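## Task

A mug stands on one of the closet's shelves. Put it on the second shelf counted from the bottom, then close the closet fully. The mug must stay upright, must not drop more than a few centimetres and must not be struck hard. The robot must not tip over or be left leaning. Anything that stays in place only because the robot is holding it does not count.

## Robot and tools

Robot: a simulated Hello Robot Stretch 4, about 1.6 m tall, with one arm. It has an omni-wheel base whose rim reaches at most 0.23 m from the base origin, a lift on a mast, a telescoping arm that reaches forward, a wrist with yaw, pitch and roll, and a two-finger gripper made of bendable steel strips. Cameras: head_camera, head_left_camera, head_right_camera and wrist_camera. Loose objects can sometimes get a small push from outside.

Frames: the base frame has its origin on the floor under the base centre, x forward, y left, z up. hand_pose is a point between the open fingertips, given in the base frame. With all wrist joints at 0 its axes line up with the base axes. The printed value can be a little off. The odometry frame is the base frame as it was when the scene started.

execute_actions(actions, cameras): actions is a list holding zero or one action. An empty list only returns the state and images. An action can contain:
- base: exactly one relative move measured from the base's last reported position. translate_m is metres along x, forward positive, -2 to 2. strafe_m is metres sideways, left positive, -2 to 2. rotate_rad is radians on the spot, counter-clockwise (left) positive, -3.2 to 3.2.
- joints: absolute targets keyed by name. lift_m 0 to 1.2 m. arm_m 0 to 0.55 m of extension. wrist_yaw_rad -1.134 to 4.276 (0 points forward, positive turns left, 3.14 is folded back, above 3.4 the arm can get in the way). wrist_pitch_rad -1.117 to 4.259 (0 is level, 1.57 points straight down). wrist_roll_rad -1.117 to 4.259 (at 0 the fingers are level with each other, positive turns clockwise as seen from behind). gripper_m -0.038 to 0.141 m, the gap between the fingertips; below 0 the tips press on each other. Done tolerances are ±0.004 for lift, arm and gripper, ±0.02 for yaw and roll, and ±0.05 for pitch.
- pace: "slow", "default", "fast" or "max". The base drives at 0.1, 0.3, 0.4 or 0.6 m/s and turns at 1, 2, 3 or 4 rad/s. With the lift above 0.2 the limits shrink, down to 0.3 m/s and 1 rad/s at 1.2.
- contact_limits: {"arm_m": 0 to 0.75}, how hard the arm may push before it stops. The default is 0.5.
- end_of_arm: "enable_torque", sent on its own, turns wrist or gripper motors back on after they have switched off.
The parts of one action start together. Any part you leave out may still be driving toward its previous target. Joint targets outside their range are clipped to the limit and the result says so. Unknown keys and other bad values get the whole call refused. A single action runs for at most 15 s. cameras picks which images come back: null or ["all"] gives every camera, [] gives none. If a result reports a stop, the remaining execute_actions, wait and finished_scene calls in that same reply are skipped.

wait(seconds 0–10) commands nothing and returns the state. zoom_image(camera, region [x0,y0,x1,y1] in pixels, at most 504x504) returns a closer view of that camera's latest image. read_manual only returns licence text. finished_scene(scene 1 or 2) ends the scene and reports success. It cannot be undone, and its result gives the next task. Replying without any tool call ends every scene.

Results:
- joint_positions: current joint values.
- base_odometry: from wheel counts, so slipping shows up as movement. Heading runs from -3.142 to 3.142, left positive. If turned_by_wheels and turned_by_imu differ by more than about 0.1 rad, something was hit or the wheels slipped.
- base_tilt: degrees, forward and right positive, with a fixed offset of up to about 1.5.
- lidar_m: 12 sectors of 30 degrees, counter-clockwise starting straight ahead (4th is left, 7th behind, 10th right). It covers heights from about 0.15 m up to about 1.6 m. "-" means nothing seen or closer than 0.25 m.
- wrist_depth_mm: a 7x7 grid of depths in mm, 100 to 2000.
- motor_effort: percent of maximum with the peak in brackets. For wheels, positive means turning right.
- Status values: done, off_target, contact_stop_at_<key> (the part goes slack; a slack lift can sink), limit_stop_at_tilt (leaning more than 6 degrees; lift, arm and wheels go slack), limit_stop_at_own_body (the part was about to hit the robot; move it back away), time_out, torque_fault (a wrist motor went limp; send enable_torque).
- on_its_own: reports things you did not command. Its "held at" is the target being held.

Gripping: command a gripper_m smaller than the object's width. The further below, the harder the squeeze, and the object gets drawn toward the wrist. The gripper reading does not show whether something is held. A firm squeeze does show up in the gripper's effort. If the fingertips jam against a surface, raise the lift.

Suggested order: at the start, unfold the wrist with lift_m 0.4 and wrist_yaw_rad 0. Find the mug and the shelves with the cameras and zoom_image. Approach, open the gripper, extend the arm with a low contact limit, and grip. Lift slightly, pull the arm back, and lower the lift to the target shelf height. Extend again and set the mug down standing upright. Open the gripper, pull back, then push or swing the closet door fully shut. Check that nothing is held in place only by the robot.

Avoid: dropping or knocking the mug; turning or driving with more than 1 kg held and arm_m above 0.2, especially at fast or max pace; strong steady pushes with the gripper raised high; pressing the gripper into things, which causes torque faults. Roll combined with upward pitch (pitch below -0.2 and roll below -0.4 or above 4) can trigger own-body stops.

Each tool is called after "Call:" as name(argument=value, ...) on one line, values as JSON.

## Session

Call:
execute_actions(actions=[])

Scene clock: 0.00 s.
base_odometry: x=+0.000 y=+0.000 heading=+0.000 (m, m, rad; odometry frame)
turned_by_wheels: +0.000 (rad since the last result)
turned_by_imu: +0.000 (rad since the last result)
base_tilt: forward=-0.8 right=+0.4 (deg)
lidar_m: 2.56 1.67 1.65 1.22 1.20 1.25 1.81 1.44 1.57 2.19 2.49 2.63
base_status: not commanded
joint_positions: lift_m=+0.236 arm_m=+0.000 wrist_yaw_rad=+3.091 wrist_pitch_rad=-0.006 wrist_roll_rad=-0.006 gripper_m=+0.057
joint_status: not commanded
motor_effort: lift_m=+19 arm_m=-1 wrist_yaw_rad=+1 wrist_pitch_rad=-8 wrist_roll_rad=-1 gripper_m=-4 wheel_0=+0 wheel_1=-1 wheel_2=+1 (%)
hand_pose: x=-0.1131 y=+0.1020 z=+0.4154 quat_wxyz=(+0.025, +0.003, -0.003, +1.000) (m; base frame)
wrist_depth_mm: 137 140 - - 1661 1281 1060 / - 139 - - 1661 1308 1078 / - 139 270 - 1661 1281 1078 / 115 139 - - 1661 1308 1078 / 1308 - - - 1661 1281 1078 / 1336 1499 211 1708 213 1281 1098 / 1078 1025 1060 153 991 1098 1042
pictures: head_camera, head_left_camera, head_right_camera, wrist_camera
Images, in order (width x height): head_camera 420x560, head_left_camera 420x672, head_right_camera 420x672, wrist_camera 616x392.

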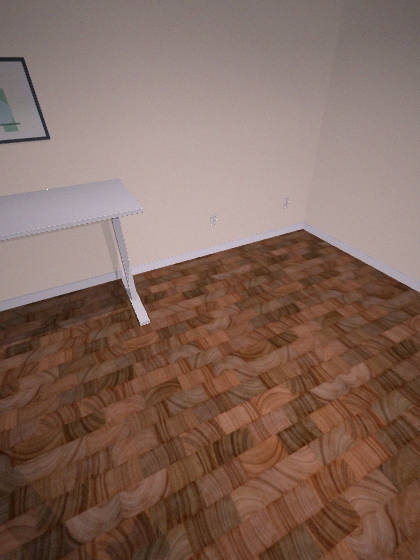

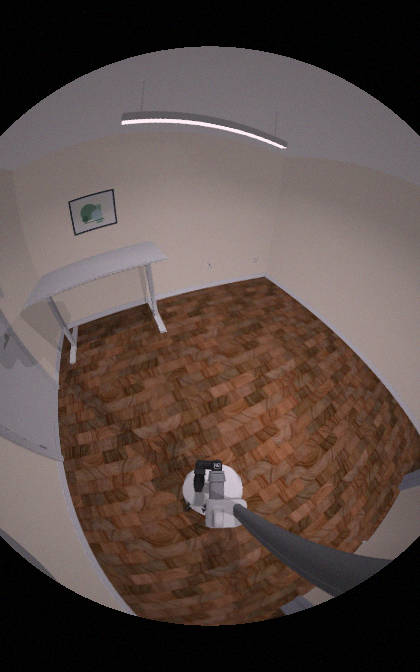

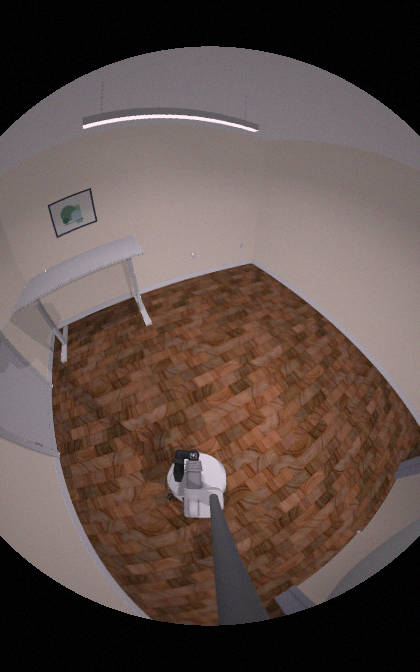

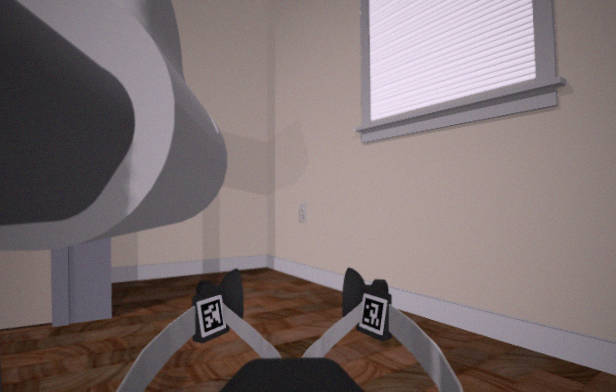

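Call:
execute_actions(actions=[{"base":{"rotate_rad":-2.3},"joints":{"lift_m":0.6,"wrist_yaw_rad":0}}])

Scene clock: 3.60 s.
base_odometry: x=+0.000 y=+0.000 heading=-2.299 (m, m, rad; odometry frame)
turned_by_wheels: -2.299 (rad since the last result)
turned_by_imu: -2.314 (rad since the last result)
base_tilt: forward=-0.9 right=+0.4 (deg)
lidar_m: 1.52 1.91 2.48 2.52 2.74 1.70 2.19 1.32 1.20 1.19 1.47 1.45
base_status: done
joint_positions: lift_m=+0.600 arm_m=+0.000 wrist_yaw_rad=+0.000 wrist_pitch_rad=-0.006 wrist_roll_rad=-0.006 gripper_m=+0.057
joint_status: all done
motor_effort: lift_m=+21(22) arm_m=-1(1) wrist_yaw_rad=-1(5) wrist_pitch_rad=-9(9) wrist_roll_rad=-1(0) gripper_m=-3(2) wheel_0=+4(11) wheel_1=+4(10) wheel_2=+4(14) (%)
hand_pose: x=+0.4591 y=-0.0873 z=+0.7797 quat_wxyz=(+1.000, -0.003, -0.003, +0.000) (m; base frame)
wrist_depth_mm: - 1708 1464 1397 1281 1808 1756 / - 1708 1499 1397 1281 1808 1756 / - 1708 1499 1397 1281 1756 1756 / - 1708 1499 1397 1281 1808 1708 / - 1756 1537 1366 1255 1808 1756 / - 1708 212 1336 213 1863 1756 / 1708 1708 1537 154 1255 1756 1756
pictures: head_camera, head_left_camera, head_right_camera, wrist_camera
Images, in order (width x height): head_camera 420x560, head_left_camera 420x672, head_right_camera 420x672, wrist_camera 616x392.

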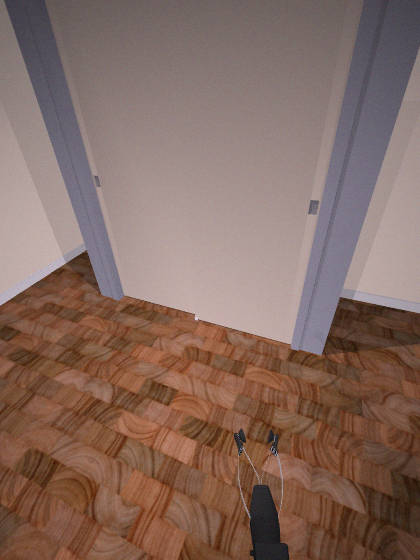

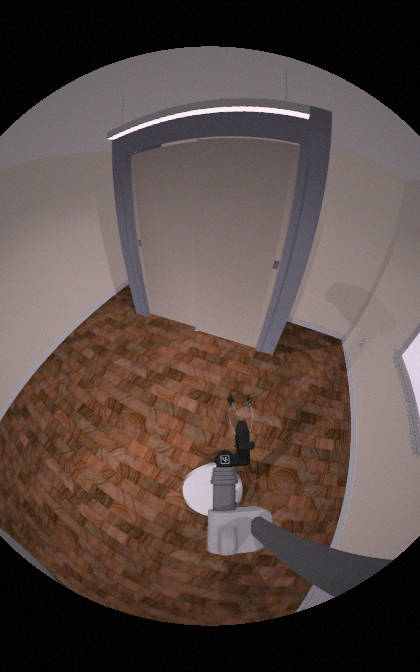

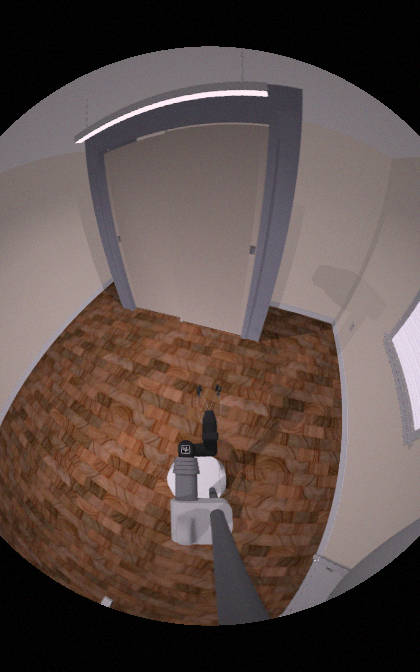

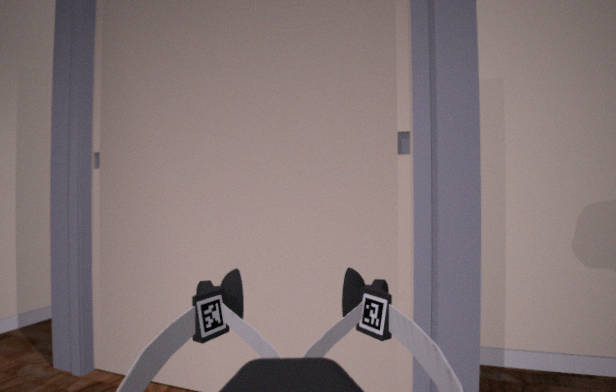

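Call:
execute_actions(actions=[{"base":{"rotate_rad":-0.35},"joints":{"lift_m":0.75}}], cameras=[])

Call:
execute_actions(actions=[{"base":{"translate_m":0.7}}], cameras=["head_camera","wrist_camera"])

Scene clock: 7.67 s.
base_odometry: x=+0.000 y=+0.000 heading=-2.648 (m, m, rad; odometry frame)
turned_by_wheels: -0.349 (rad since the last result)
turned_by_imu: -0.352 (rad since the last result)
base_tilt: forward=-1.0 right=+0.4 (deg)
lidar_m: 1.49 1.56 2.13 2.49 2.58 2.58 2.06 1.73 1.27 1.20 1.23 1.70
base_status: done
joint_positions: lift_m=+0.750 arm_m=+0.000 wrist_yaw_rad=+0.000 wrist_pitch_rad=-0.006 wrist_roll_rad=-0.006 gripper_m=+0.057
joint_status: all done
motor_effort: lift_m=+21(23) arm_m=-1(1) wrist_yaw_rad=+0(1) wrist_pitch_rad=-8(7) wrist_roll_rad=-1(1) gripper_m=-2(1) wheel_0=+5(8) wheel_1=+5(11) wheel_2=+5(14) (%)
hand_pose: x=+0.4591 y=-0.0874 z=+0.9296 quat_wxyz=(+1.000, -0.003, -0.003, +0.000) (m; base frame)
wrist_depth_mm: 1308 1308 1308 1308 - - 1576 / 1336 1308 1308 1308 - - 1618 / 1336 1281 1336 1281 - - 1618 / 1308 1336 1308 1336 - - 1576 / 1308 1308 1308 1308 - - 1618 / 1336 1308 213 1308 212 - 1661 / 1336 1281 1308 154 - - 1576
pictures: none
No camera images: the call's "cameras" was empty. Leave "cameras" out to get every camera's image.

Scene clock: 11.50 s.
base_odometry: x=-0.616 y=-0.332 heading=-2.647 (m, m, rad; odometry frame)
turned_by_wheels: +0.001 (rad since the last result)
turned_by_imu: -0.001 (rad since the last result)
base_tilt: forward=-1.0 right=+0.4 (deg)
lidar_m: 0.79 0.82 1.23 2.48 2.59 3.27 3.20 1.74 1.23 1.17 1.22 1.58
base_status: done
joint_positions: lift_m=+0.750 arm_m=+0.000 wrist_yaw_rad=+0.000 wrist_pitch_rad=-0.006 wrist_roll_rad=-0.006 gripper_m=+0.057
joint_status: not commanded
motor_effort: lift_m=+20(21) arm_m=-1(1) wrist_yaw_rad=+0(0) wrist_pitch_rad=-9(8) wrist_roll_rad=+0(1) gripper_m=-1(1) wheel_0=+5(9) wheel_1=+5(7) wheel_2=-4(12) (%)
hand_pose: x=+0.4591 y=-0.0874 z=+0.9298 quat_wxyz=(+1.000, -0.003, -0.003, +0.000) (m; base frame)
wrist_depth_mm: 597 603 591 597 1397 1366 1397 / 591 603 591 591 1397 1366 1430 / 591 603 591 597 1366 1397 1366 / 597 591 585 591 1397 1366 1366 / 591 597 591 585 1366 1336 1397 / 591 597 213 591 212 1366 1366 / 591 597 569 153 1336 1336 1366
pictures: head_camera, wrist_camera
Images, in order (width x height): head_camera 420x560, wrist_camera 616x392.

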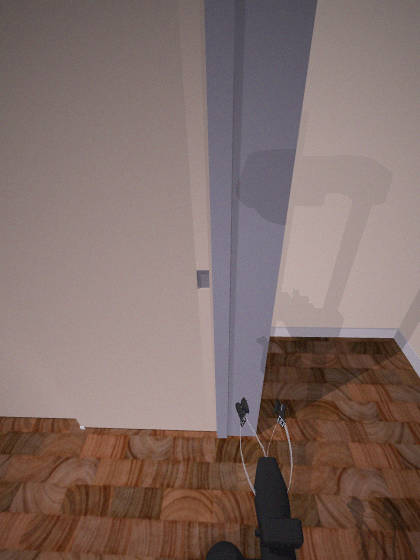

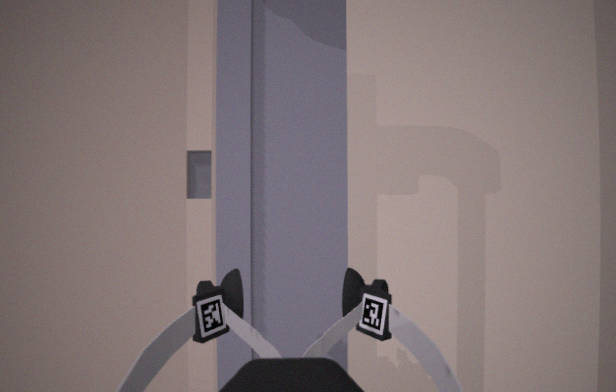

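Call:
execute_actions(actions=[{"base":{"strafe_m":0.12},"joints":{"lift_m":0.85,"arm_m":0.27,"gripper_m":-0.01}}], cameras=["head_camera","wrist_camera"])

Scene clock: 23.10 s.
base_odometry: x=-0.559 y=-0.437 heading=-2.647 (m, m, rad; odometry frame)
turned_by_wheels: +0.000 (rad since the last result)
turned_by_imu: +0.000 (rad since the last result)
base_tilt: forward=-0.9 right=+0.4 (deg)
lidar_m: 0.79 0.84 1.23 2.36 2.44 3.30 3.21 1.87 1.38 1.29 1.37 0.82
base_status: done
joint_positions: lift_m=+0.850 arm_m=+0.269 wrist_yaw_rad=+0.000 wrist_pitch_rad=-0.006 wrist_roll_rad=-0.006 gripper_m=-0.010
joint_status: all done
motor_effort: lift_m=+21(21) arm_m=+6(8) wrist_yaw_rad=+0(1) wrist_pitch_rad=-8(8) wrist_roll_rad=+0(1) gripper_m=-8(7) wheel_0=-3(11) wheel_1=+3(13) wheel_2=+0(5) (%)
hand_pose: x=+0.7283 y=-0.0874 z=+1.0297 quat_wxyz=(+1.000, -0.003, -0.003, +0.000) (m; base frame)
wrist_depth_mm: 329 330 336 307 322 327 1098 / 330 330 334 306 322 324 1098 / 330 332 332 304 322 325 1098 / 330 332 332 304 320 324 1118 / 329 330 332 306 322 324 1078 / 329 332 330 204 322 322 1098 / 327 329 332 182 319 322 1098
pictures: head_camera, wrist_camera
Images, in order (width x height): head_camera 420x560, wrist_camera 616x392.

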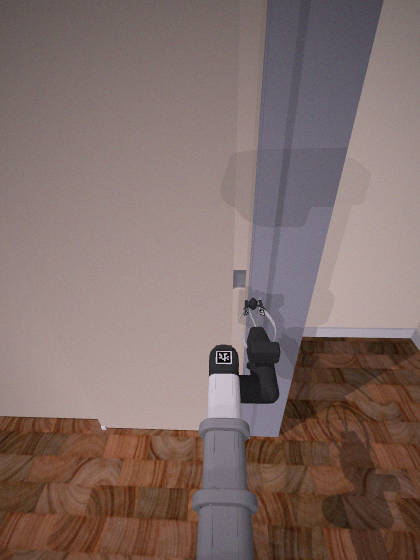

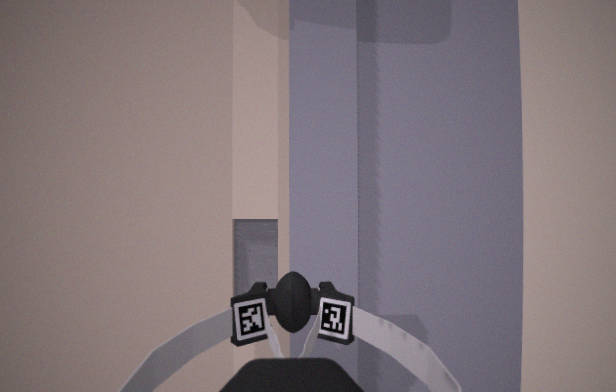

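Call:
execute_actions(actions=[{"base":{"strafe_m":0.036},"joints":{"lift_m":0.856,"arm_m":0.31,"wrist_roll_rad":-0.0}}], cameras=["wrist_camera"])

Call:
execute_actions(actions=[{"joints":{"arm_m":0.40},"contact_limits":{"arm_m":0.15},"pace":"slow"}], cameras=["head_camera","wrist_camera"])

Call:
execute_actions(actions=[{"base":{"strafe_m":0.1},"pace":"slow"}], cameras=["head_camera","wrist_camera"])

Scene clock: 28.63 s.
base_odometry: x=-0.542 y=-0.469 heading=-2.647 (m, m, rad; odometry frame)
turned_by_wheels: +0.000 (rad since the last result)
turned_by_imu: -0.001 (rad since the last result)
base_tilt: forward=-1.0 right=+0.4 (deg)
lidar_m: 0.79 0.85 1.23 2.33 2.44 3.29 3.22 1.92 1.41 1.34 1.41 0.80
base_status: done
joint_positions: lift_m=+0.856 arm_m=+0.309 wrist_yaw_rad=+0.000 wrist_pitch_rad=-0.006 wrist_roll_rad=-0.001 gripper_m=-0.010
joint_status: all done
motor_effort: lift_m=+21(22) arm_m=+6(7) wrist_yaw_rad=+0(0) wrist_pitch_rad=-8(8) wrist_roll_rad=+1(1) gripper_m=-9(10) wheel_0=-4(15) wheel_1=+2(11) wheel_2=+0(4) (%)
hand_pose: x=+0.7683 y=-0.0874 z=+1.0357 quat_wxyz=(+1.000, +0.000, -0.003, +0.000) (m; base frame)
wrist_depth_mm: 291 293 296 297 268 283 285 / 290 293 294 297 266 283 286 / 290 291 293 296 268 283 285 / 290 291 293 296 266 282 286 / 289 291 293 303 266 282 285 / 289 290 293 204 266 282 283 / 287 289 291 182 265 282 283
pictures: wrist_camera
Images, in order (width x height): wrist_camera 616x392.

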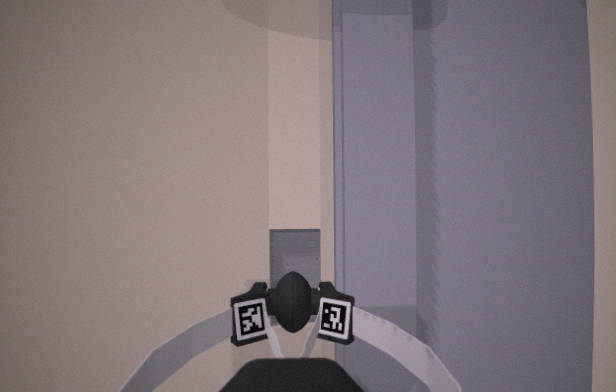

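Scene clock: 30.33 s.
base_odometry: x=-0.542 y=-0.469 heading=-2.648 (m, m, rad; odometry frame)
turned_by_wheels: +0.000 (rad since the last result)
turned_by_imu: +0.000 (rad since the last result)
base_tilt: forward=-0.8 right=+0.4 (deg)
lidar_m: 0.80 0.84 1.25 2.34 2.44 3.30 3.23 1.94 1.39 1.32 1.39 0.81
base_status: not commanded
joint_positions: lift_m=+0.856 arm_m=+0.376 wrist_yaw_rad=-0.005 wrist_pitch_rad=-0.006 wrist_roll_rad=-0.001 gripper_m=-0.010
joint_status: arm_m contact_stop (moved +0.067 of +0.091)
on_its_own: arm_m is slack since a contact_stop (your +0.400 is given up); wrist_yaw_rad is at rest, and its effort (+15) is outside its rest range (-13 to +13)
motor_effort: lift_m=+21(22) arm_m=+0(17) wrist_yaw_rad=+15(28) wrist_pitch_rad=-6(9) wrist_roll_rad=+1(1) gripper_m=-4(10) wheel_0=+0(4) wheel_1=+2(3) wheel_2=-10(9) (%)
contact_limits: arm_m 0.15
hand_pose: x=+0.8353 y=-0.0889 z=+1.0359 quat_wxyz=(+1.000, +0.000, -0.003, -0.003) (m; base frame)
wrist_depth_mm: 226 228 229 231 202 217 218 / 225 228 229 231 202 216 218 / 225 227 229 230 200 217 218 / 225 227 229 230 200 216 218 / 225 226 229 240 200 216 218 / 224 227 227 204 200 216 217 / 224 225 228 182 198 216 217
pictures: head_camera, wrist_camera
Images, in order (width x height): head_camera 420x560, wrist_camera 616x392.

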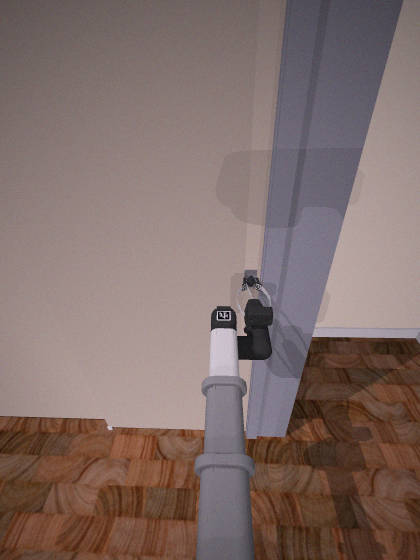

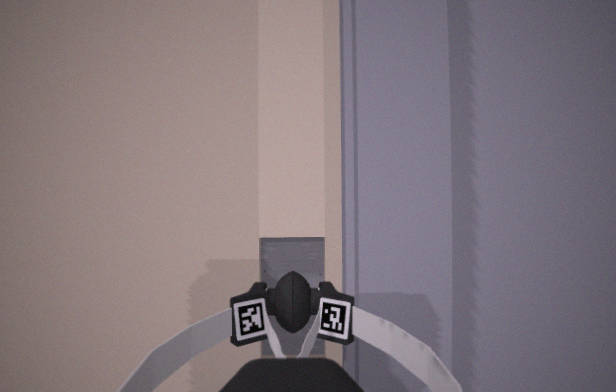

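not run: a stop came earlier in this reply.

Call:
execute_actions(actions=[{"base":{"strafe_m":0.15},"joints":{"arm_m":0.376},"pace":"slow"}], cameras=["head_camera","wrist_camera"])

Scene clock: 34.10 s.
base_odometry: x=-0.471 y=-0.601 heading=-2.648 (m, m, rad; odometry frame)
turned_by_wheels: -0.001 (rad since the last result)
turned_by_imu: -0.001 (rad since the last result)
base_tilt: forward=-0.9 right=+0.5 (deg)
lidar_m: 0.80 0.84 1.25 2.17 2.27 3.15 3.22 2.10 1.57 1.47 1.54 0.81
base_status: done
joint_positions: lift_m=+0.856 arm_m=+0.376 wrist_yaw_rad=+0.000 wrist_pitch_rad=-0.006 wrist_roll_rad=-0.001 gripper_m=-0.010
joint_status: all done
motor_effort: lift_m=+21(21) arm_m=-2(1) wrist_yaw_rad=+1(35) wrist_pitch_rad=-7(8) wrist_roll_rad=+2(1) gripper_m=-9(10) wheel_0=-6(22) wheel_1=+5(9) wheel_2=-5(12) (%)
hand_pose: x=+0.8357 y=-0.0875 z=+1.0357 quat_wxyz=(+1.000, +0.000, -0.003, +0.000) (m; base frame)
wrist_depth_mm: 226 229 229 231 878 530 253 / 227 229 230 231 683 530 254 / 227 228 229 231 960 535 250 / 226 227 229 230 960 535 251 / 226 228 229 240 831 535 251 / 226 227 228 204 917 535 256 / 225 226 228 182 741 535 255
pictures: head_camera, wrist_camera
Images, in order (width x height): head_camera 420x560, wrist_camera 616x392.

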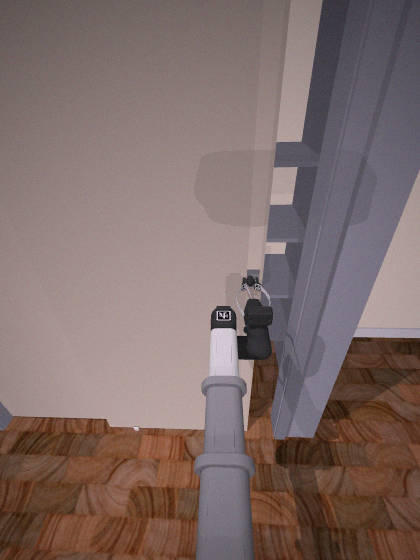

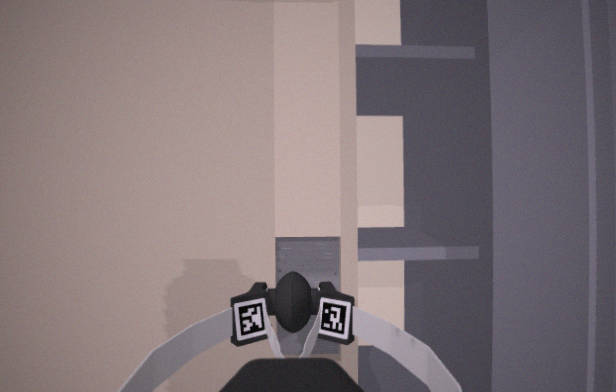

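Call:
execute_actions(actions=[{"base":{"strafe_m":0.42},"joints":{"arm_m":0.377},"pace":"slow"}], cameras=["head_camera","wrist_camera","head_right_camera"])

Scene clock: 41.53 s.
base_odometry: x=-0.272 y=-0.971 heading=-2.649 (m, m, rad; odometry frame)
turned_by_wheels: -0.001 (rad since the last result)
turned_by_imu: -0.002 (rad since the last result)
base_tilt: forward=-1.0 right=+0.5 (deg)
lidar_m: 0.80 0.85 1.12 1.76 1.83 2.55 3.22 2.60 2.03 1.89 1.15 1.04
base_status: done
joint_positions: lift_m=+0.856 arm_m=+0.376 wrist_yaw_rad=-0.003 wrist_pitch_rad=-0.006 wrist_roll_rad=-0.001 gripper_m=-0.010
joint_status: all done
motor_effort: lift_m=+21(21) arm_m=+3(4) wrist_yaw_rad=+7(27) wrist_pitch_rad=-8(7) wrist_roll_rad=+2(2) gripper_m=-9(9) wheel_0=-8(16) wheel_1=+4(7) wheel_2=-3(4) (%)
hand_pose: x=+0.8356 y=-0.0881 z=+1.0357 quat_wxyz=(+1.000, +0.000, -0.003, -0.001) (m; base frame)
wrist_depth_mm: 229 232 233 236 991 976 931 / 230 231 234 235 683 683 676 / 229 230 233 235 976 976 946 / 229 231 233 235 960 991 960 / 229 230 233 244 854 842 809 / 229 229 231 201 976 976 960 / 229 229 230 207 235 842 831
pictures: head_camera, head_right_camera, wrist_camera
Images, in order (width x height): head_camera 420x560, head_right_camera 420x672, wrist_camera 616x392.

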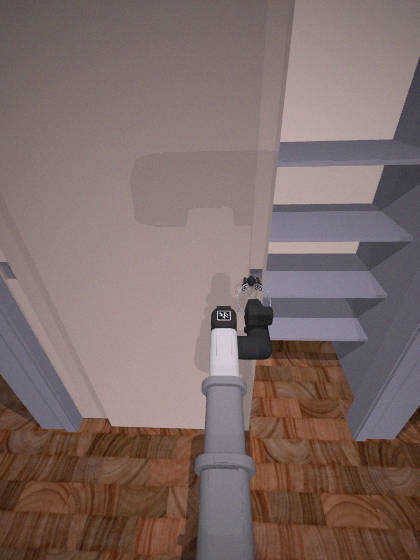

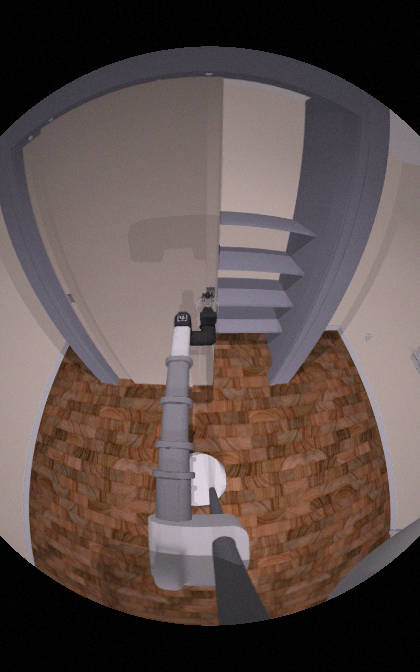

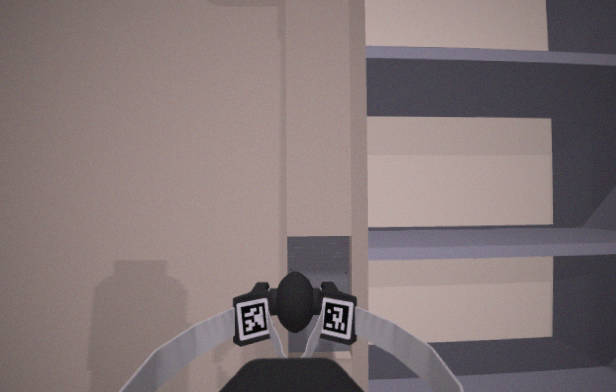

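Call:
zoom_image(camera="head_right_camera", region=[180,200,330,350])

Call:
execute_actions(actions=[{"base":{"strafe_m":-0.3},"joints":{"arm_m":0.2,"wrist_yaw_rad":0},"pace":"default"}], cameras=["head_camera","wrist_camera"])

Region (180, 200, 330, 350) of head_right_camera's 420x672 image, scaled by 3.360, with more detail than that image has.

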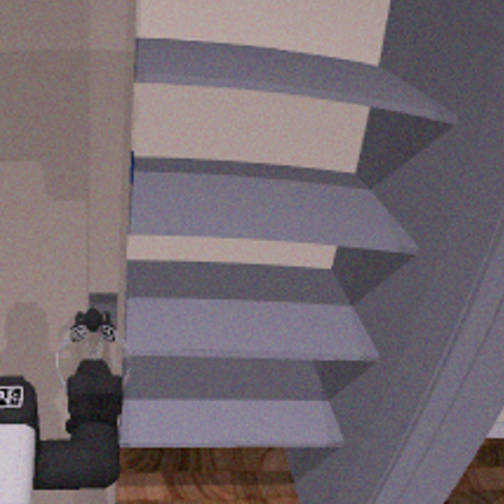

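Scene clock: 46.43 s.
base_odometry: x=-0.414 y=-0.706 heading=-2.649 (m, m, rad; odometry frame)
turned_by_wheels: +0.000 (rad since the last result)
turned_by_imu: -0.001 (rad since the last result)
base_tilt: forward=-0.9 right=+0.5 (deg)
lidar_m: 0.83 0.85 1.16 2.06 2.17 2.99 3.20 2.32 1.70 1.59 1.69 0.86
base_status: done
joint_positions: lift_m=+0.856 arm_m=+0.201 wrist_yaw_rad=+0.000 wrist_pitch_rad=-0.006 wrist_roll_rad=-0.001 gripper_m=-0.010
joint_status: all done
motor_effort: lift_m=+21(21) arm_m=-6(6) wrist_yaw_rad=+1(5) wrist_pitch_rad=-8(9) wrist_roll_rad=+1(1) gripper_m=-9(10) wheel_0=+3(11) wheel_1=-3(13) wheel_2=+0(1) (%)
hand_pose: x=+0.6604 y=-0.0874 z=+1.0357 quat_wxyz=(+1.000, +0.000, -0.003, +0.000) (m; base frame)
wrist_depth_mm: 402 1138 1160 1138 1160 750 410 / 402 831 831 842 854 741 413 / 399 1118 1118 1138 1160 768 404 / 399 1118 1118 1160 1160 759 404 / 410 1138 1118 1138 1138 741 407 / 399 1138 1060 204 1160 768 415 / 399 842 788 183 732 759 413
pictures: head_camera, wrist_camera
Images, in order (width x height): head_camera 420x560, wrist_camera 616x392.

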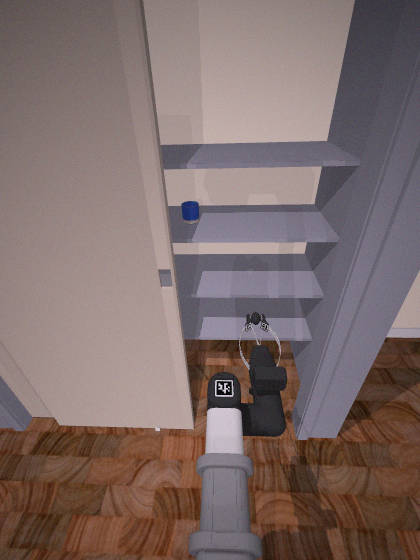

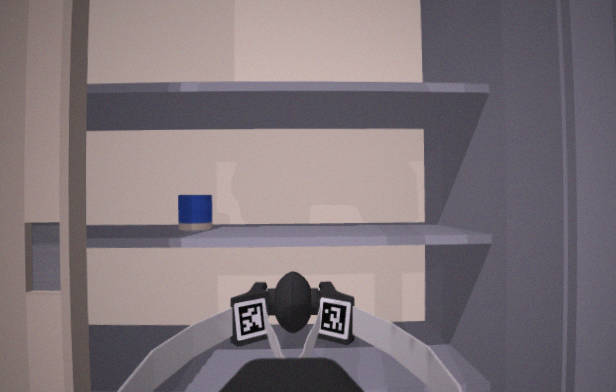

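Call:
execute_actions(actions=[{"base":{"strafe_m":-0.35},"joints":{"arm_m":0.0,"gripper_m":0.135}}], cameras=[])

Call:
execute_actions(actions=[{"base":{"rotate_rad":0.426}}], cameras=["wrist_camera"])

Call:
execute_actions(actions=[{"base":{"translate_m":0.55}}], cameras=["head_camera","wrist_camera"])

Scene clock: 57.20 s.
base_odometry: x=-0.580 y=-0.398 heading=-2.649 (m, m, rad; odometry frame)
turned_by_wheels: +0.000 (rad since the last result)
turned_by_imu: -0.001 (rad since the last result)
base_tilt: forward=-0.9 right=+0.4 (deg)
lidar_m: 0.78 0.98 1.18 2.42 2.51 3.31 3.24 1.82 1.31 1.24 1.30 0.84
base_status: done
joint_positions: lift_m=+0.856 arm_m=+0.001 wrist_yaw_rad=+0.000 wrist_pitch_rad=-0.006 wrist_roll_rad=-0.001 gripper_m=+0.135
joint_status: all done
motor_effort: lift_m=+20(20) arm_m=-6(7) wrist_yaw_rad=+0(0) wrist_pitch_rad=-8(7) wrist_roll_rad=+1(2) gripper_m=+1(11) wheel_0=+4(13) wheel_1=-3(12) wheel_2=+0(1) (%)
hand_pose: x=+0.4605 y=-0.0874 z=+1.0357 quat_wxyz=(+1.000, +0.000, -0.003, +0.000) (m; base frame)
wrist_depth_mm: 1308 1308 1336 597 1366 1397 1397 / 1336 1366 1336 597 1366 1397 1366 / 1229 1281 1308 597 1336 1366 1366 / 1308 1336 1336 591 1366 1366 1366 / 1336 1366 1366 591 1366 1336 1397 / 1281 211 1308 591 215 1366 1366 / 1138 991 1182 149 1336 1366 1366
pictures: none
No camera images: the call's "cameras" was empty. Leave "cameras" out to get every camera's image.

Scene clock: 58.40 s.
base_odometry: x=-0.580 y=-0.398 heading=-2.224 (m, m, rad; odometry frame)
turned_by_wheels: +0.425 (rad since the last result)
turned_by_imu: +0.427 (rad since the last result)
base_tilt: forward=-0.9 right=+0.5 (deg)
lidar_m: 0.96 1.06 2.41 2.45 3.16 2.39 2.05 1.38 1.23 1.30 1.66 0.78
base_status: done
joint_positions: lift_m=+0.856 arm_m=+0.001 wrist_yaw_rad=+0.000 wrist_pitch_rad=-0.006 wrist_roll_rad=-0.001 gripper_m=+0.135
joint_status: not commanded
motor_effort: lift_m=+21(20) arm_m=-6(6) wrist_yaw_rad=+0(1) wrist_pitch_rad=-7(8) wrist_roll_rad=+2(1) gripper_m=-1(1) wheel_0=-5(10) wheel_1=-6(11) wheel_2=-5(12) (%)
hand_pose: x=+0.4605 y=-0.0874 z=+1.0357 quat_wxyz=(+1.000, +0.000, -0.003, +0.000) (m; base frame)
wrist_depth_mm: 931 809 1576 1464 1308 1205 480 / 931 798 1576 1430 1308 854 477 / 917 798 1336 1308 1281 976 480 / 917 798 1537 1430 1336 1182 480 / 917 798 1537 1397 1308 891 480 / 917 211 1182 1308 216 492 480 / 917 788 1397 149 1098 508 477
pictures: wrist_camera
Images, in order (width x height): wrist_camera 616x392.

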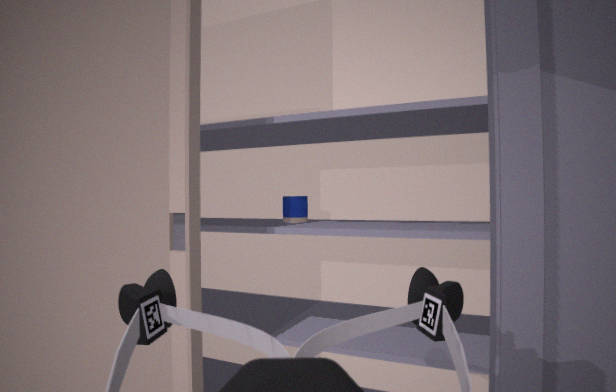

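Scene clock: 61.73 s.
base_odometry: x=-0.914 y=-0.835 heading=-2.224 (m, m, rad; odometry frame)
turned_by_wheels: +0.000 (rad since the last result)
turned_by_imu: -0.001 (rad since the last result)
base_tilt: forward=-0.9 right=+0.4 (deg)
lidar_m: 0.45 0.40 0.96 2.23 2.86 2.91 2.41 1.61 1.50 0.48 0.38 0.60
base_status: done
joint_positions: lift_m=+0.856 arm_m=+0.001 wrist_yaw_rad=+0.000 wrist_pitch_rad=-0.006 wrist_roll_rad=-0.001 gripper_m=+0.135
joint_status: not commanded
motor_effort: lift_m=+20(20) arm_m=-6(6) wrist_yaw_rad=+0(0) wrist_pitch_rad=-8(8) wrist_roll_rad=+1(2) gripper_m=+1(1) wheel_0=+3(10) wheel_1=+4(9) wheel_2=-4(16) (%)
hand_pose: x=+0.4605 y=-0.0874 z=+1.0357 quat_wxyz=(+1.000, +0.000, -0.003, +0.000) (m; base frame)
wrist_depth_mm: 1229 1118 946 484 449 462 469 / 759 661 676 676 683 668 668 / 1182 1078 960 891 809 723 683 / 1205 1118 976 866 798 741 683 / 976 683 683 530 521 508 496 / 1182 212 976 891 215 715 683 / 866 842 854 149 778 723 676
pictures: head_camera, wrist_camera
Images, in order (width x height): head_camera 420x560, wrist_camera 616x392.

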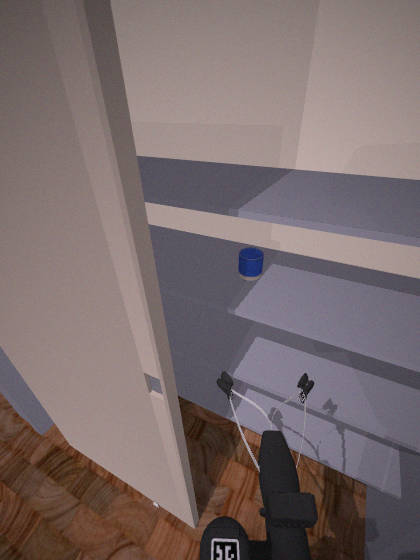

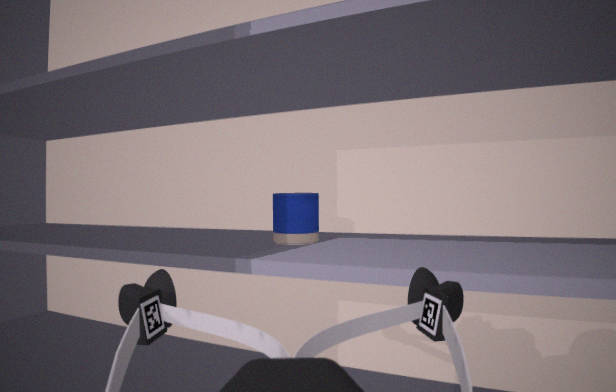

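Call:
execute_actions(actions=[{"joints":{"arm_m":0.33,"lift_m":0.89,"wrist_pitch_rad":0.08}}], cameras=["head_camera","wrist_camera"])

Scene clock: 65.60 s.
base_odometry: x=-0.914 y=-0.835 heading=-2.224 (m, m, rad; odometry frame)
turned_by_wheels: +0.000 (rad since the last result)
turned_by_imu: -0.001 (rad since the last result)
base_tilt: forward=-1.0 right=+0.4 (deg)
lidar_m: 0.42 0.43 0.94 2.22 2.87 2.89 2.43 1.60 1.47 0.48 0.38 0.61
base_status: not commanded
joint_positions: lift_m=+0.890 arm_m=+0.329 wrist_yaw_rad=+0.000 wrist_pitch_rad=+0.082 wrist_roll_rad=-0.001 gripper_m=+0.135
joint_status: all done
motor_effort: lift_m=+22(23) arm_m=+6(7) wrist_yaw_rad=+0(0) wrist_pitch_rad=-6(8) wrist_roll_rad=+1(2) gripper_m=+0(2) wheel_0=+3(3) wheel_1=+4(4) wheel_2=-4(4) (%)
hand_pose: x=+0.7873 y=-0.0874 z=+1.0443 quat_wxyz=(+0.999, +0.000, +0.041, +0.000) (m; base frame)
wrist_depth_mm: 488 492 484 488 473 445 415 / 732 661 597 544 496 449 421 / 778 683 609 549 500 455 424 / 778 691 615 290 504 459 427 / 436 442 445 285 439 433 427 / 262 211 266 266 215 242 257 / 191 187 189 148 188 185 189
pictures: head_camera, wrist_camera
Images, in order (width x height): head_camera 420x560, wrist_camera 616x392.

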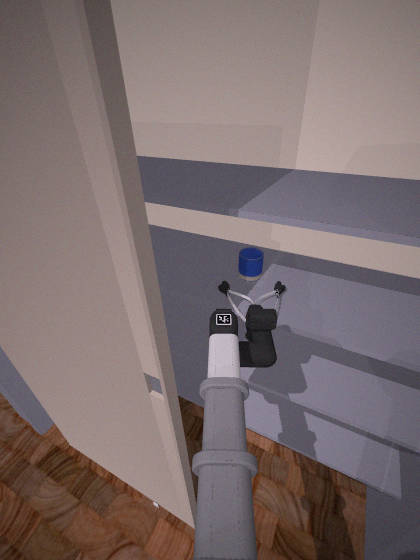

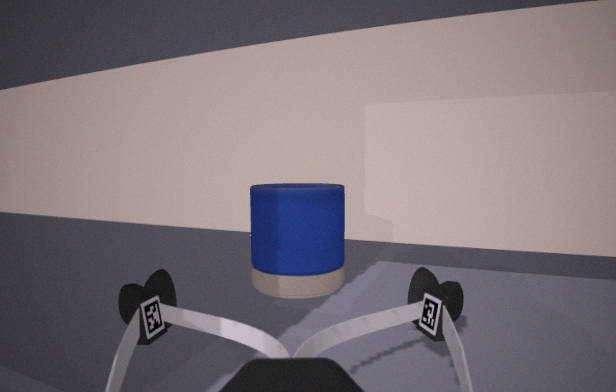

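Call:
execute_actions(actions=[{"joints":{"arm_m":0.435,"lift_m":0.915}}], cameras=["wrist_camera"])

Call:
execute_actions(actions=[{"joints":{"gripper_m":0.03}}], cameras=["wrist_camera"])

Call:
execute_actions(actions=[{"joints":{"lift_m":0.935}}], cameras=["head_camera","wrist_camera"])

Scene clock: 70.13 s.
base_odometry: x=-0.914 y=-0.835 heading=-2.224 (m, m, rad; odometry frame)
turned_by_wheels: +0.000 (rad since the last result)
turned_by_imu: -0.001 (rad since the last result)
base_tilt: forward=-1.0 right=+0.5 (deg)
lidar_m: 0.42 0.43 0.95 2.22 2.86 2.91 2.39 1.60 1.48 0.48 0.39 0.62
base_status: not commanded
joint_positions: lift_m=+0.915 arm_m=+0.434 wrist_yaw_rad=+0.000 wrist_pitch_rad=+0.082 wrist_roll_rad=-0.001 gripper_m=+0.135
joint_status: all done
motor_effort: lift_m=+21(21) arm_m=+6(6) wrist_yaw_rad=+0(1) wrist_pitch_rad=-7(9) wrist_roll_rad=+1(1) gripper_m=-1(1) wheel_0=+3(3) wheel_1=+4(4) wheel_2=-4(4) (%)
hand_pose: x=+0.8923 y=-0.0874 z=+1.0693 quat_wxyz=(+0.999, +0.000, +0.041, +0.000) (m; base frame)
wrist_depth_mm: 415 427 415 418 387 359 338 / 603 539 488 436 397 366 342 / 634 554 492 442 402 368 343 / 647 559 496 449 410 373 347 / 549 549 488 181 407 377 353 / 325 211 196 176 200 300 320 / 237 232 222 149 233 230 240
pictures: wrist_camera
Images, in order (width x height): wrist_camera 616x392.

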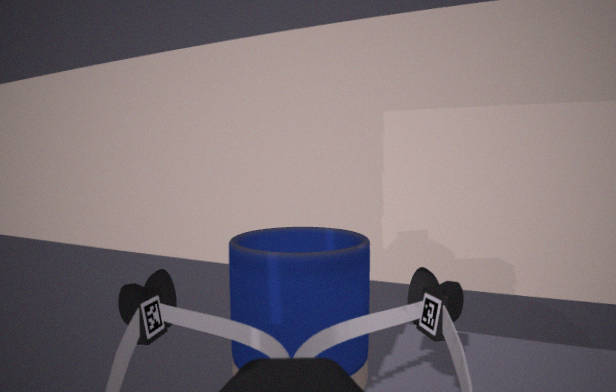

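Scene clock: 72.13 s.
base_odometry: x=-0.914 y=-0.835 heading=-2.224 (m, m, rad; odometry frame)
turned_by_wheels: +0.000 (rad since the last result)
turned_by_imu: +0.000 (rad since the last result)
base_tilt: forward=-0.8 right=+0.5 (deg)
lidar_m: 0.42 0.40 0.94 2.20 2.87 2.88 2.39 1.60 1.49 0.50 0.36 0.61
base_status: not commanded
joint_positions: lift_m=+0.915 arm_m=+0.434 wrist_yaw_rad=+0.000 wrist_pitch_rad=+0.084 wrist_roll_rad=-0.001 gripper_m=+0.030
joint_status: all done
motor_effort: lift_m=+22(21) arm_m=+6(6) wrist_yaw_rad=+0(0) wrist_pitch_rad=-11(12) wrist_roll_rad=+1(1) gripper_m=-19(22) wheel_0=+3(4) wheel_1=+4(4) wheel_2=-4(4) (%)
hand_pose: x=+0.8923 y=-0.0875 z=+1.0688 quat_wxyz=(+0.999, +0.000, +0.042, +0.000) (m; base frame)
wrist_depth_mm: 421 433 424 418 392 362 336 / 603 539 484 442 397 364 340 / 627 554 488 439 404 368 345 / 647 559 500 449 407 373 347 / 539 539 430 224 407 375 351 / 320 324 178 159 186 320 319 / 235 219 187 160 218 216 239
pictures: wrist_camera
Images, in order (width x height): wrist_camera 616x392.

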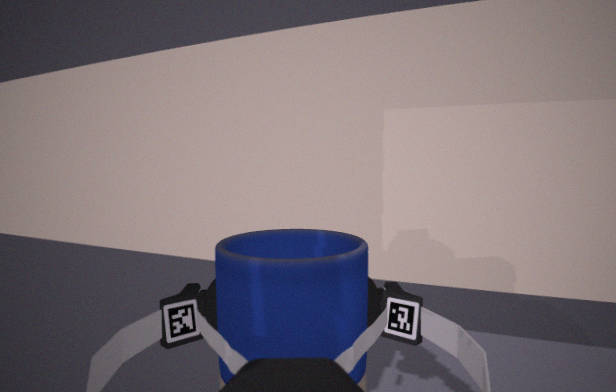

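Scene clock: 72.93 s.
base_odometry: x=-0.914 y=-0.835 heading=-2.224 (m, m, rad; odometry frame)
turned_by_wheels: +0.000 (rad since the last result)
turned_by_imu: +0.000 (rad since the last result)
base_tilt: forward=-0.9 right=+0.4 (deg)
lidar_m: 0.42 0.41 0.94 2.22 2.83 2.92 2.39 1.58 1.49 0.50 0.38 0.61
base_status: not commanded
joint_positions: lift_m=+0.935 arm_m=+0.434 wrist_yaw_rad=+0.000 wrist_pitch_rad=+0.086 wrist_roll_rad=-0.001 gripper_m=+0.030
joint_status: all done
motor_effort: lift_m=+22(22) arm_m=+6(6) wrist_yaw_rad=+1(1) wrist_pitch_rad=-17(19) wrist_roll_rad=+1(1) gripper_m=-18(19) wheel_0=+3(4) wheel_1=+4(4) wheel_2=-4(4) (%)
hand_pose: x=+0.8922 y=-0.0875 z=+1.0882 quat_wxyz=(+0.999, +0.000, +0.043, +0.000) (m; base frame)
wrist_depth_mm: 373 384 373 375 377 355 336 / 591 544 484 436 399 366 342 / 634 549 492 439 402 368 343 / 640 559 496 449 407 370 349 / 621 554 492 224 407 377 351 / 370 373 179 160 186 366 351 / 270 251 187 160 251 250 273
pictures: head_camera, wrist_camera
Images, in order (width x height): head_camera 420x560, wrist_camera 616x392.

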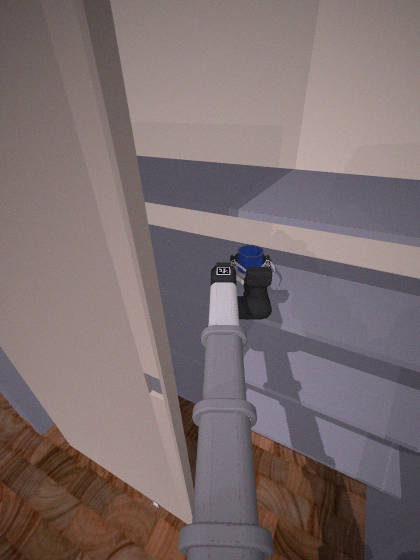

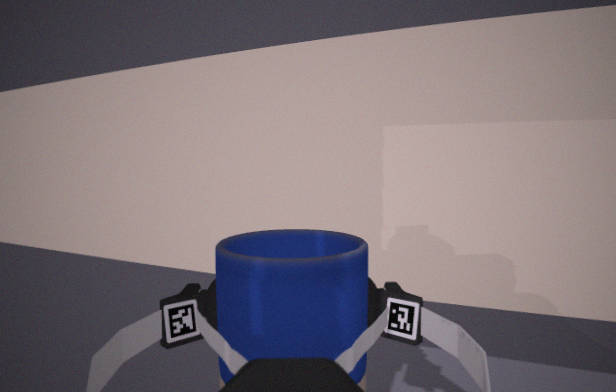

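Call:
execute_actions(actions=[{"joints":{"arm_m":0.03}}], cameras=[])

Call:
execute_actions(actions=[{"joints":{"lift_m":0.665}}], cameras=["wrist_camera"])

Call:
execute_actions(actions=[{"joints":{"arm_m":0.40},"contact_limits":{"arm_m":0.15}}], cameras=["head_camera","wrist_camera"])

Scene clock: 78.37 s.
base_odometry: x=-0.914 y=-0.835 heading=-2.224 (m, m, rad; odometry frame)
turned_by_wheels: +0.000 (rad since the last result)
turned_by_imu: -0.001 (rad since the last result)
base_tilt: forward=-0.9 right=+0.5 (deg)
lidar_m: 0.45 0.42 0.96 2.20 2.85 2.92 2.42 1.62 1.48 0.50 0.36 0.61
base_status: not commanded
joint_positions: lift_m=+0.935 arm_m=+0.031 wrist_yaw_rad=+0.000 wrist_pitch_rad=+0.086 wrist_roll_rad=-0.001 gripper_m=+0.030
joint_status: all done
motor_effort: lift_m=+22(22) arm_m=-6(6) wrist_yaw_rad=+1(1) wrist_pitch_rad=-18(19) wrist_roll_rad=+1(1) gripper_m=-21(18) wheel_0=+4(4) wheel_1=+4(4) wheel_2=-4(4) (%)
hand_pose: x=+0.4894 y=-0.0874 z=+1.0882 quat_wxyz=(+0.999, +0.000, +0.043, +0.000) (m; base frame)
wrist_depth_mm: 1138 1025 866 404 370 382 375 / 683 615 627 640 640 627 621 / 1160 1042 931 842 768 699 647 / 1205 1060 946 854 778 707 661 / 732 634 504 224 621 615 603 / 1160 1078 179 159 186 373 368 / 842 778 188 160 778 707 668
pictures: none
No camera images: the call's "cameras" was empty. Leave "cameras" out to get every camera's image.

Scene clock: 80.53 s.
base_odometry: x=-0.914 y=-0.835 heading=-2.224 (m, m, rad; odometry frame)
turned_by_wheels: +0.000 (rad since the last result)
turned_by_imu: +0.000 (rad since the last result)
base_tilt: forward=-0.9 right=+0.5 (deg)
lidar_m: 0.42 0.41 0.98 2.23 2.86 2.89 2.42 1.60 1.46 0.47 0.38 0.60
base_status: not commanded
joint_positions: lift_m=+0.665 arm_m=+0.031 wrist_yaw_rad=+0.000 wrist_pitch_rad=+0.086 wrist_roll_rad=-0.001 gripper_m=+0.030
joint_status: all done
motor_effort: lift_m=+18(20) arm_m=-6(6) wrist_yaw_rad=+1(1) wrist_pitch_rad=-17(18) wrist_roll_rad=+1(2) gripper_m=-19(17) wheel_0=+4(4) wheel_1=+4(4) wheel_2=-4(4) (%)
hand_pose: x=+0.4894 y=-0.0874 z=+0.8185 quat_wxyz=(+0.999, +0.000, +0.043, +0.000) (m; base frame)
wrist_depth_mm: 1078 991 904 809 723 332 322 / 1118 621 477 473 469 466 459 / 1138 1008 917 842 759 707 647 / 1205 1078 960 842 768 715 654 / 778 778 621 224 759 699 661 / 1138 559 179 160 187 462 459 / 904 842 187 160 580 342 336
pictures: wrist_camera
Images, in order (width x height): wrist_camera 616x392.

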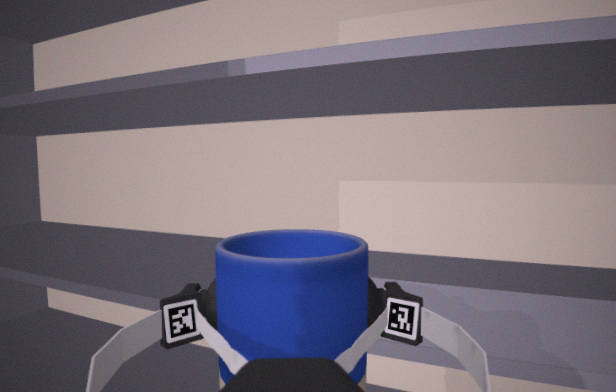

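Scene clock: 82.73 s.
base_odometry: x=-0.914 y=-0.835 heading=-2.224 (m, m, rad; odometry frame)
turned_by_wheels: +0.000 (rad since the last result)
turned_by_imu: +0.000 (rad since the last result)
base_tilt: forward=-0.8 right=+0.5 (deg)
lidar_m: 0.41 0.41 0.95 2.22 2.86 2.91 2.39 1.61 1.49 0.48 0.38 0.61
base_status: not commanded
joint_positions: lift_m=+0.665 arm_m=+0.399 wrist_yaw_rad=+0.000 wrist_pitch_rad=+0.086 wrist_roll_rad=-0.001 gripper_m=+0.030
joint_status: all done
motor_effort: lift_m=+17(18) arm_m=+6(7) wrist_yaw_rad=-1(1) wrist_pitch_rad=-17(16) wrist_roll_rad=+1(1) gripper_m=-17(19) wheel_0=+3(4) wheel_1=+4(4) wheel_2=-4(4) (%)
contact_limits: arm_m 0.15
hand_pose: x=+0.8573 y=-0.0874 z=+0.8186 quat_wxyz=(+0.999, +0.000, +0.043, +0.000) (m; base frame)
wrist_depth_mm: 279 286 279 282 279 291 298 / 452 466 477 455 424 389 368 / 676 597 525 477 433 397 373 / 691 603 535 484 436 404 375 / 676 609 535 224 442 407 379 / 459 462 179 159 186 404 382 / 334 310 187 159 314 309 330
pictures: head_camera, wrist_camera
Images, in order (width x height): head_camera 420x560, wrist_camera 616x392.

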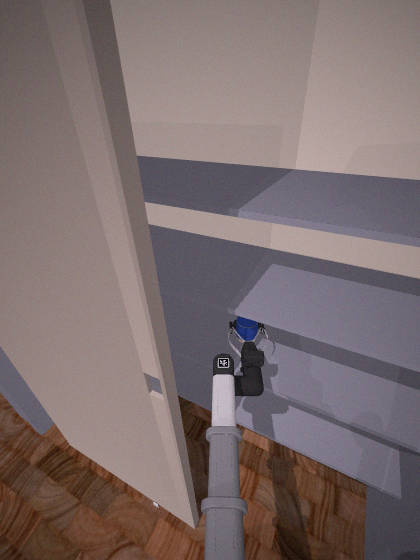

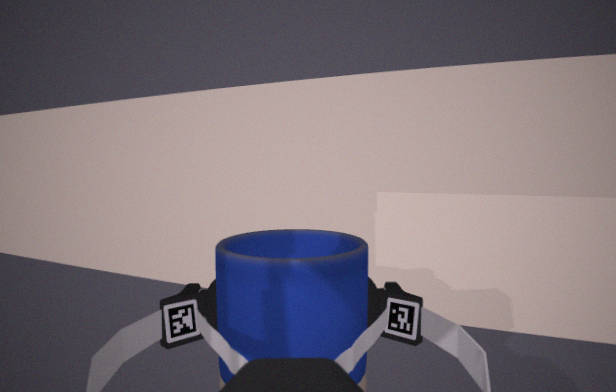

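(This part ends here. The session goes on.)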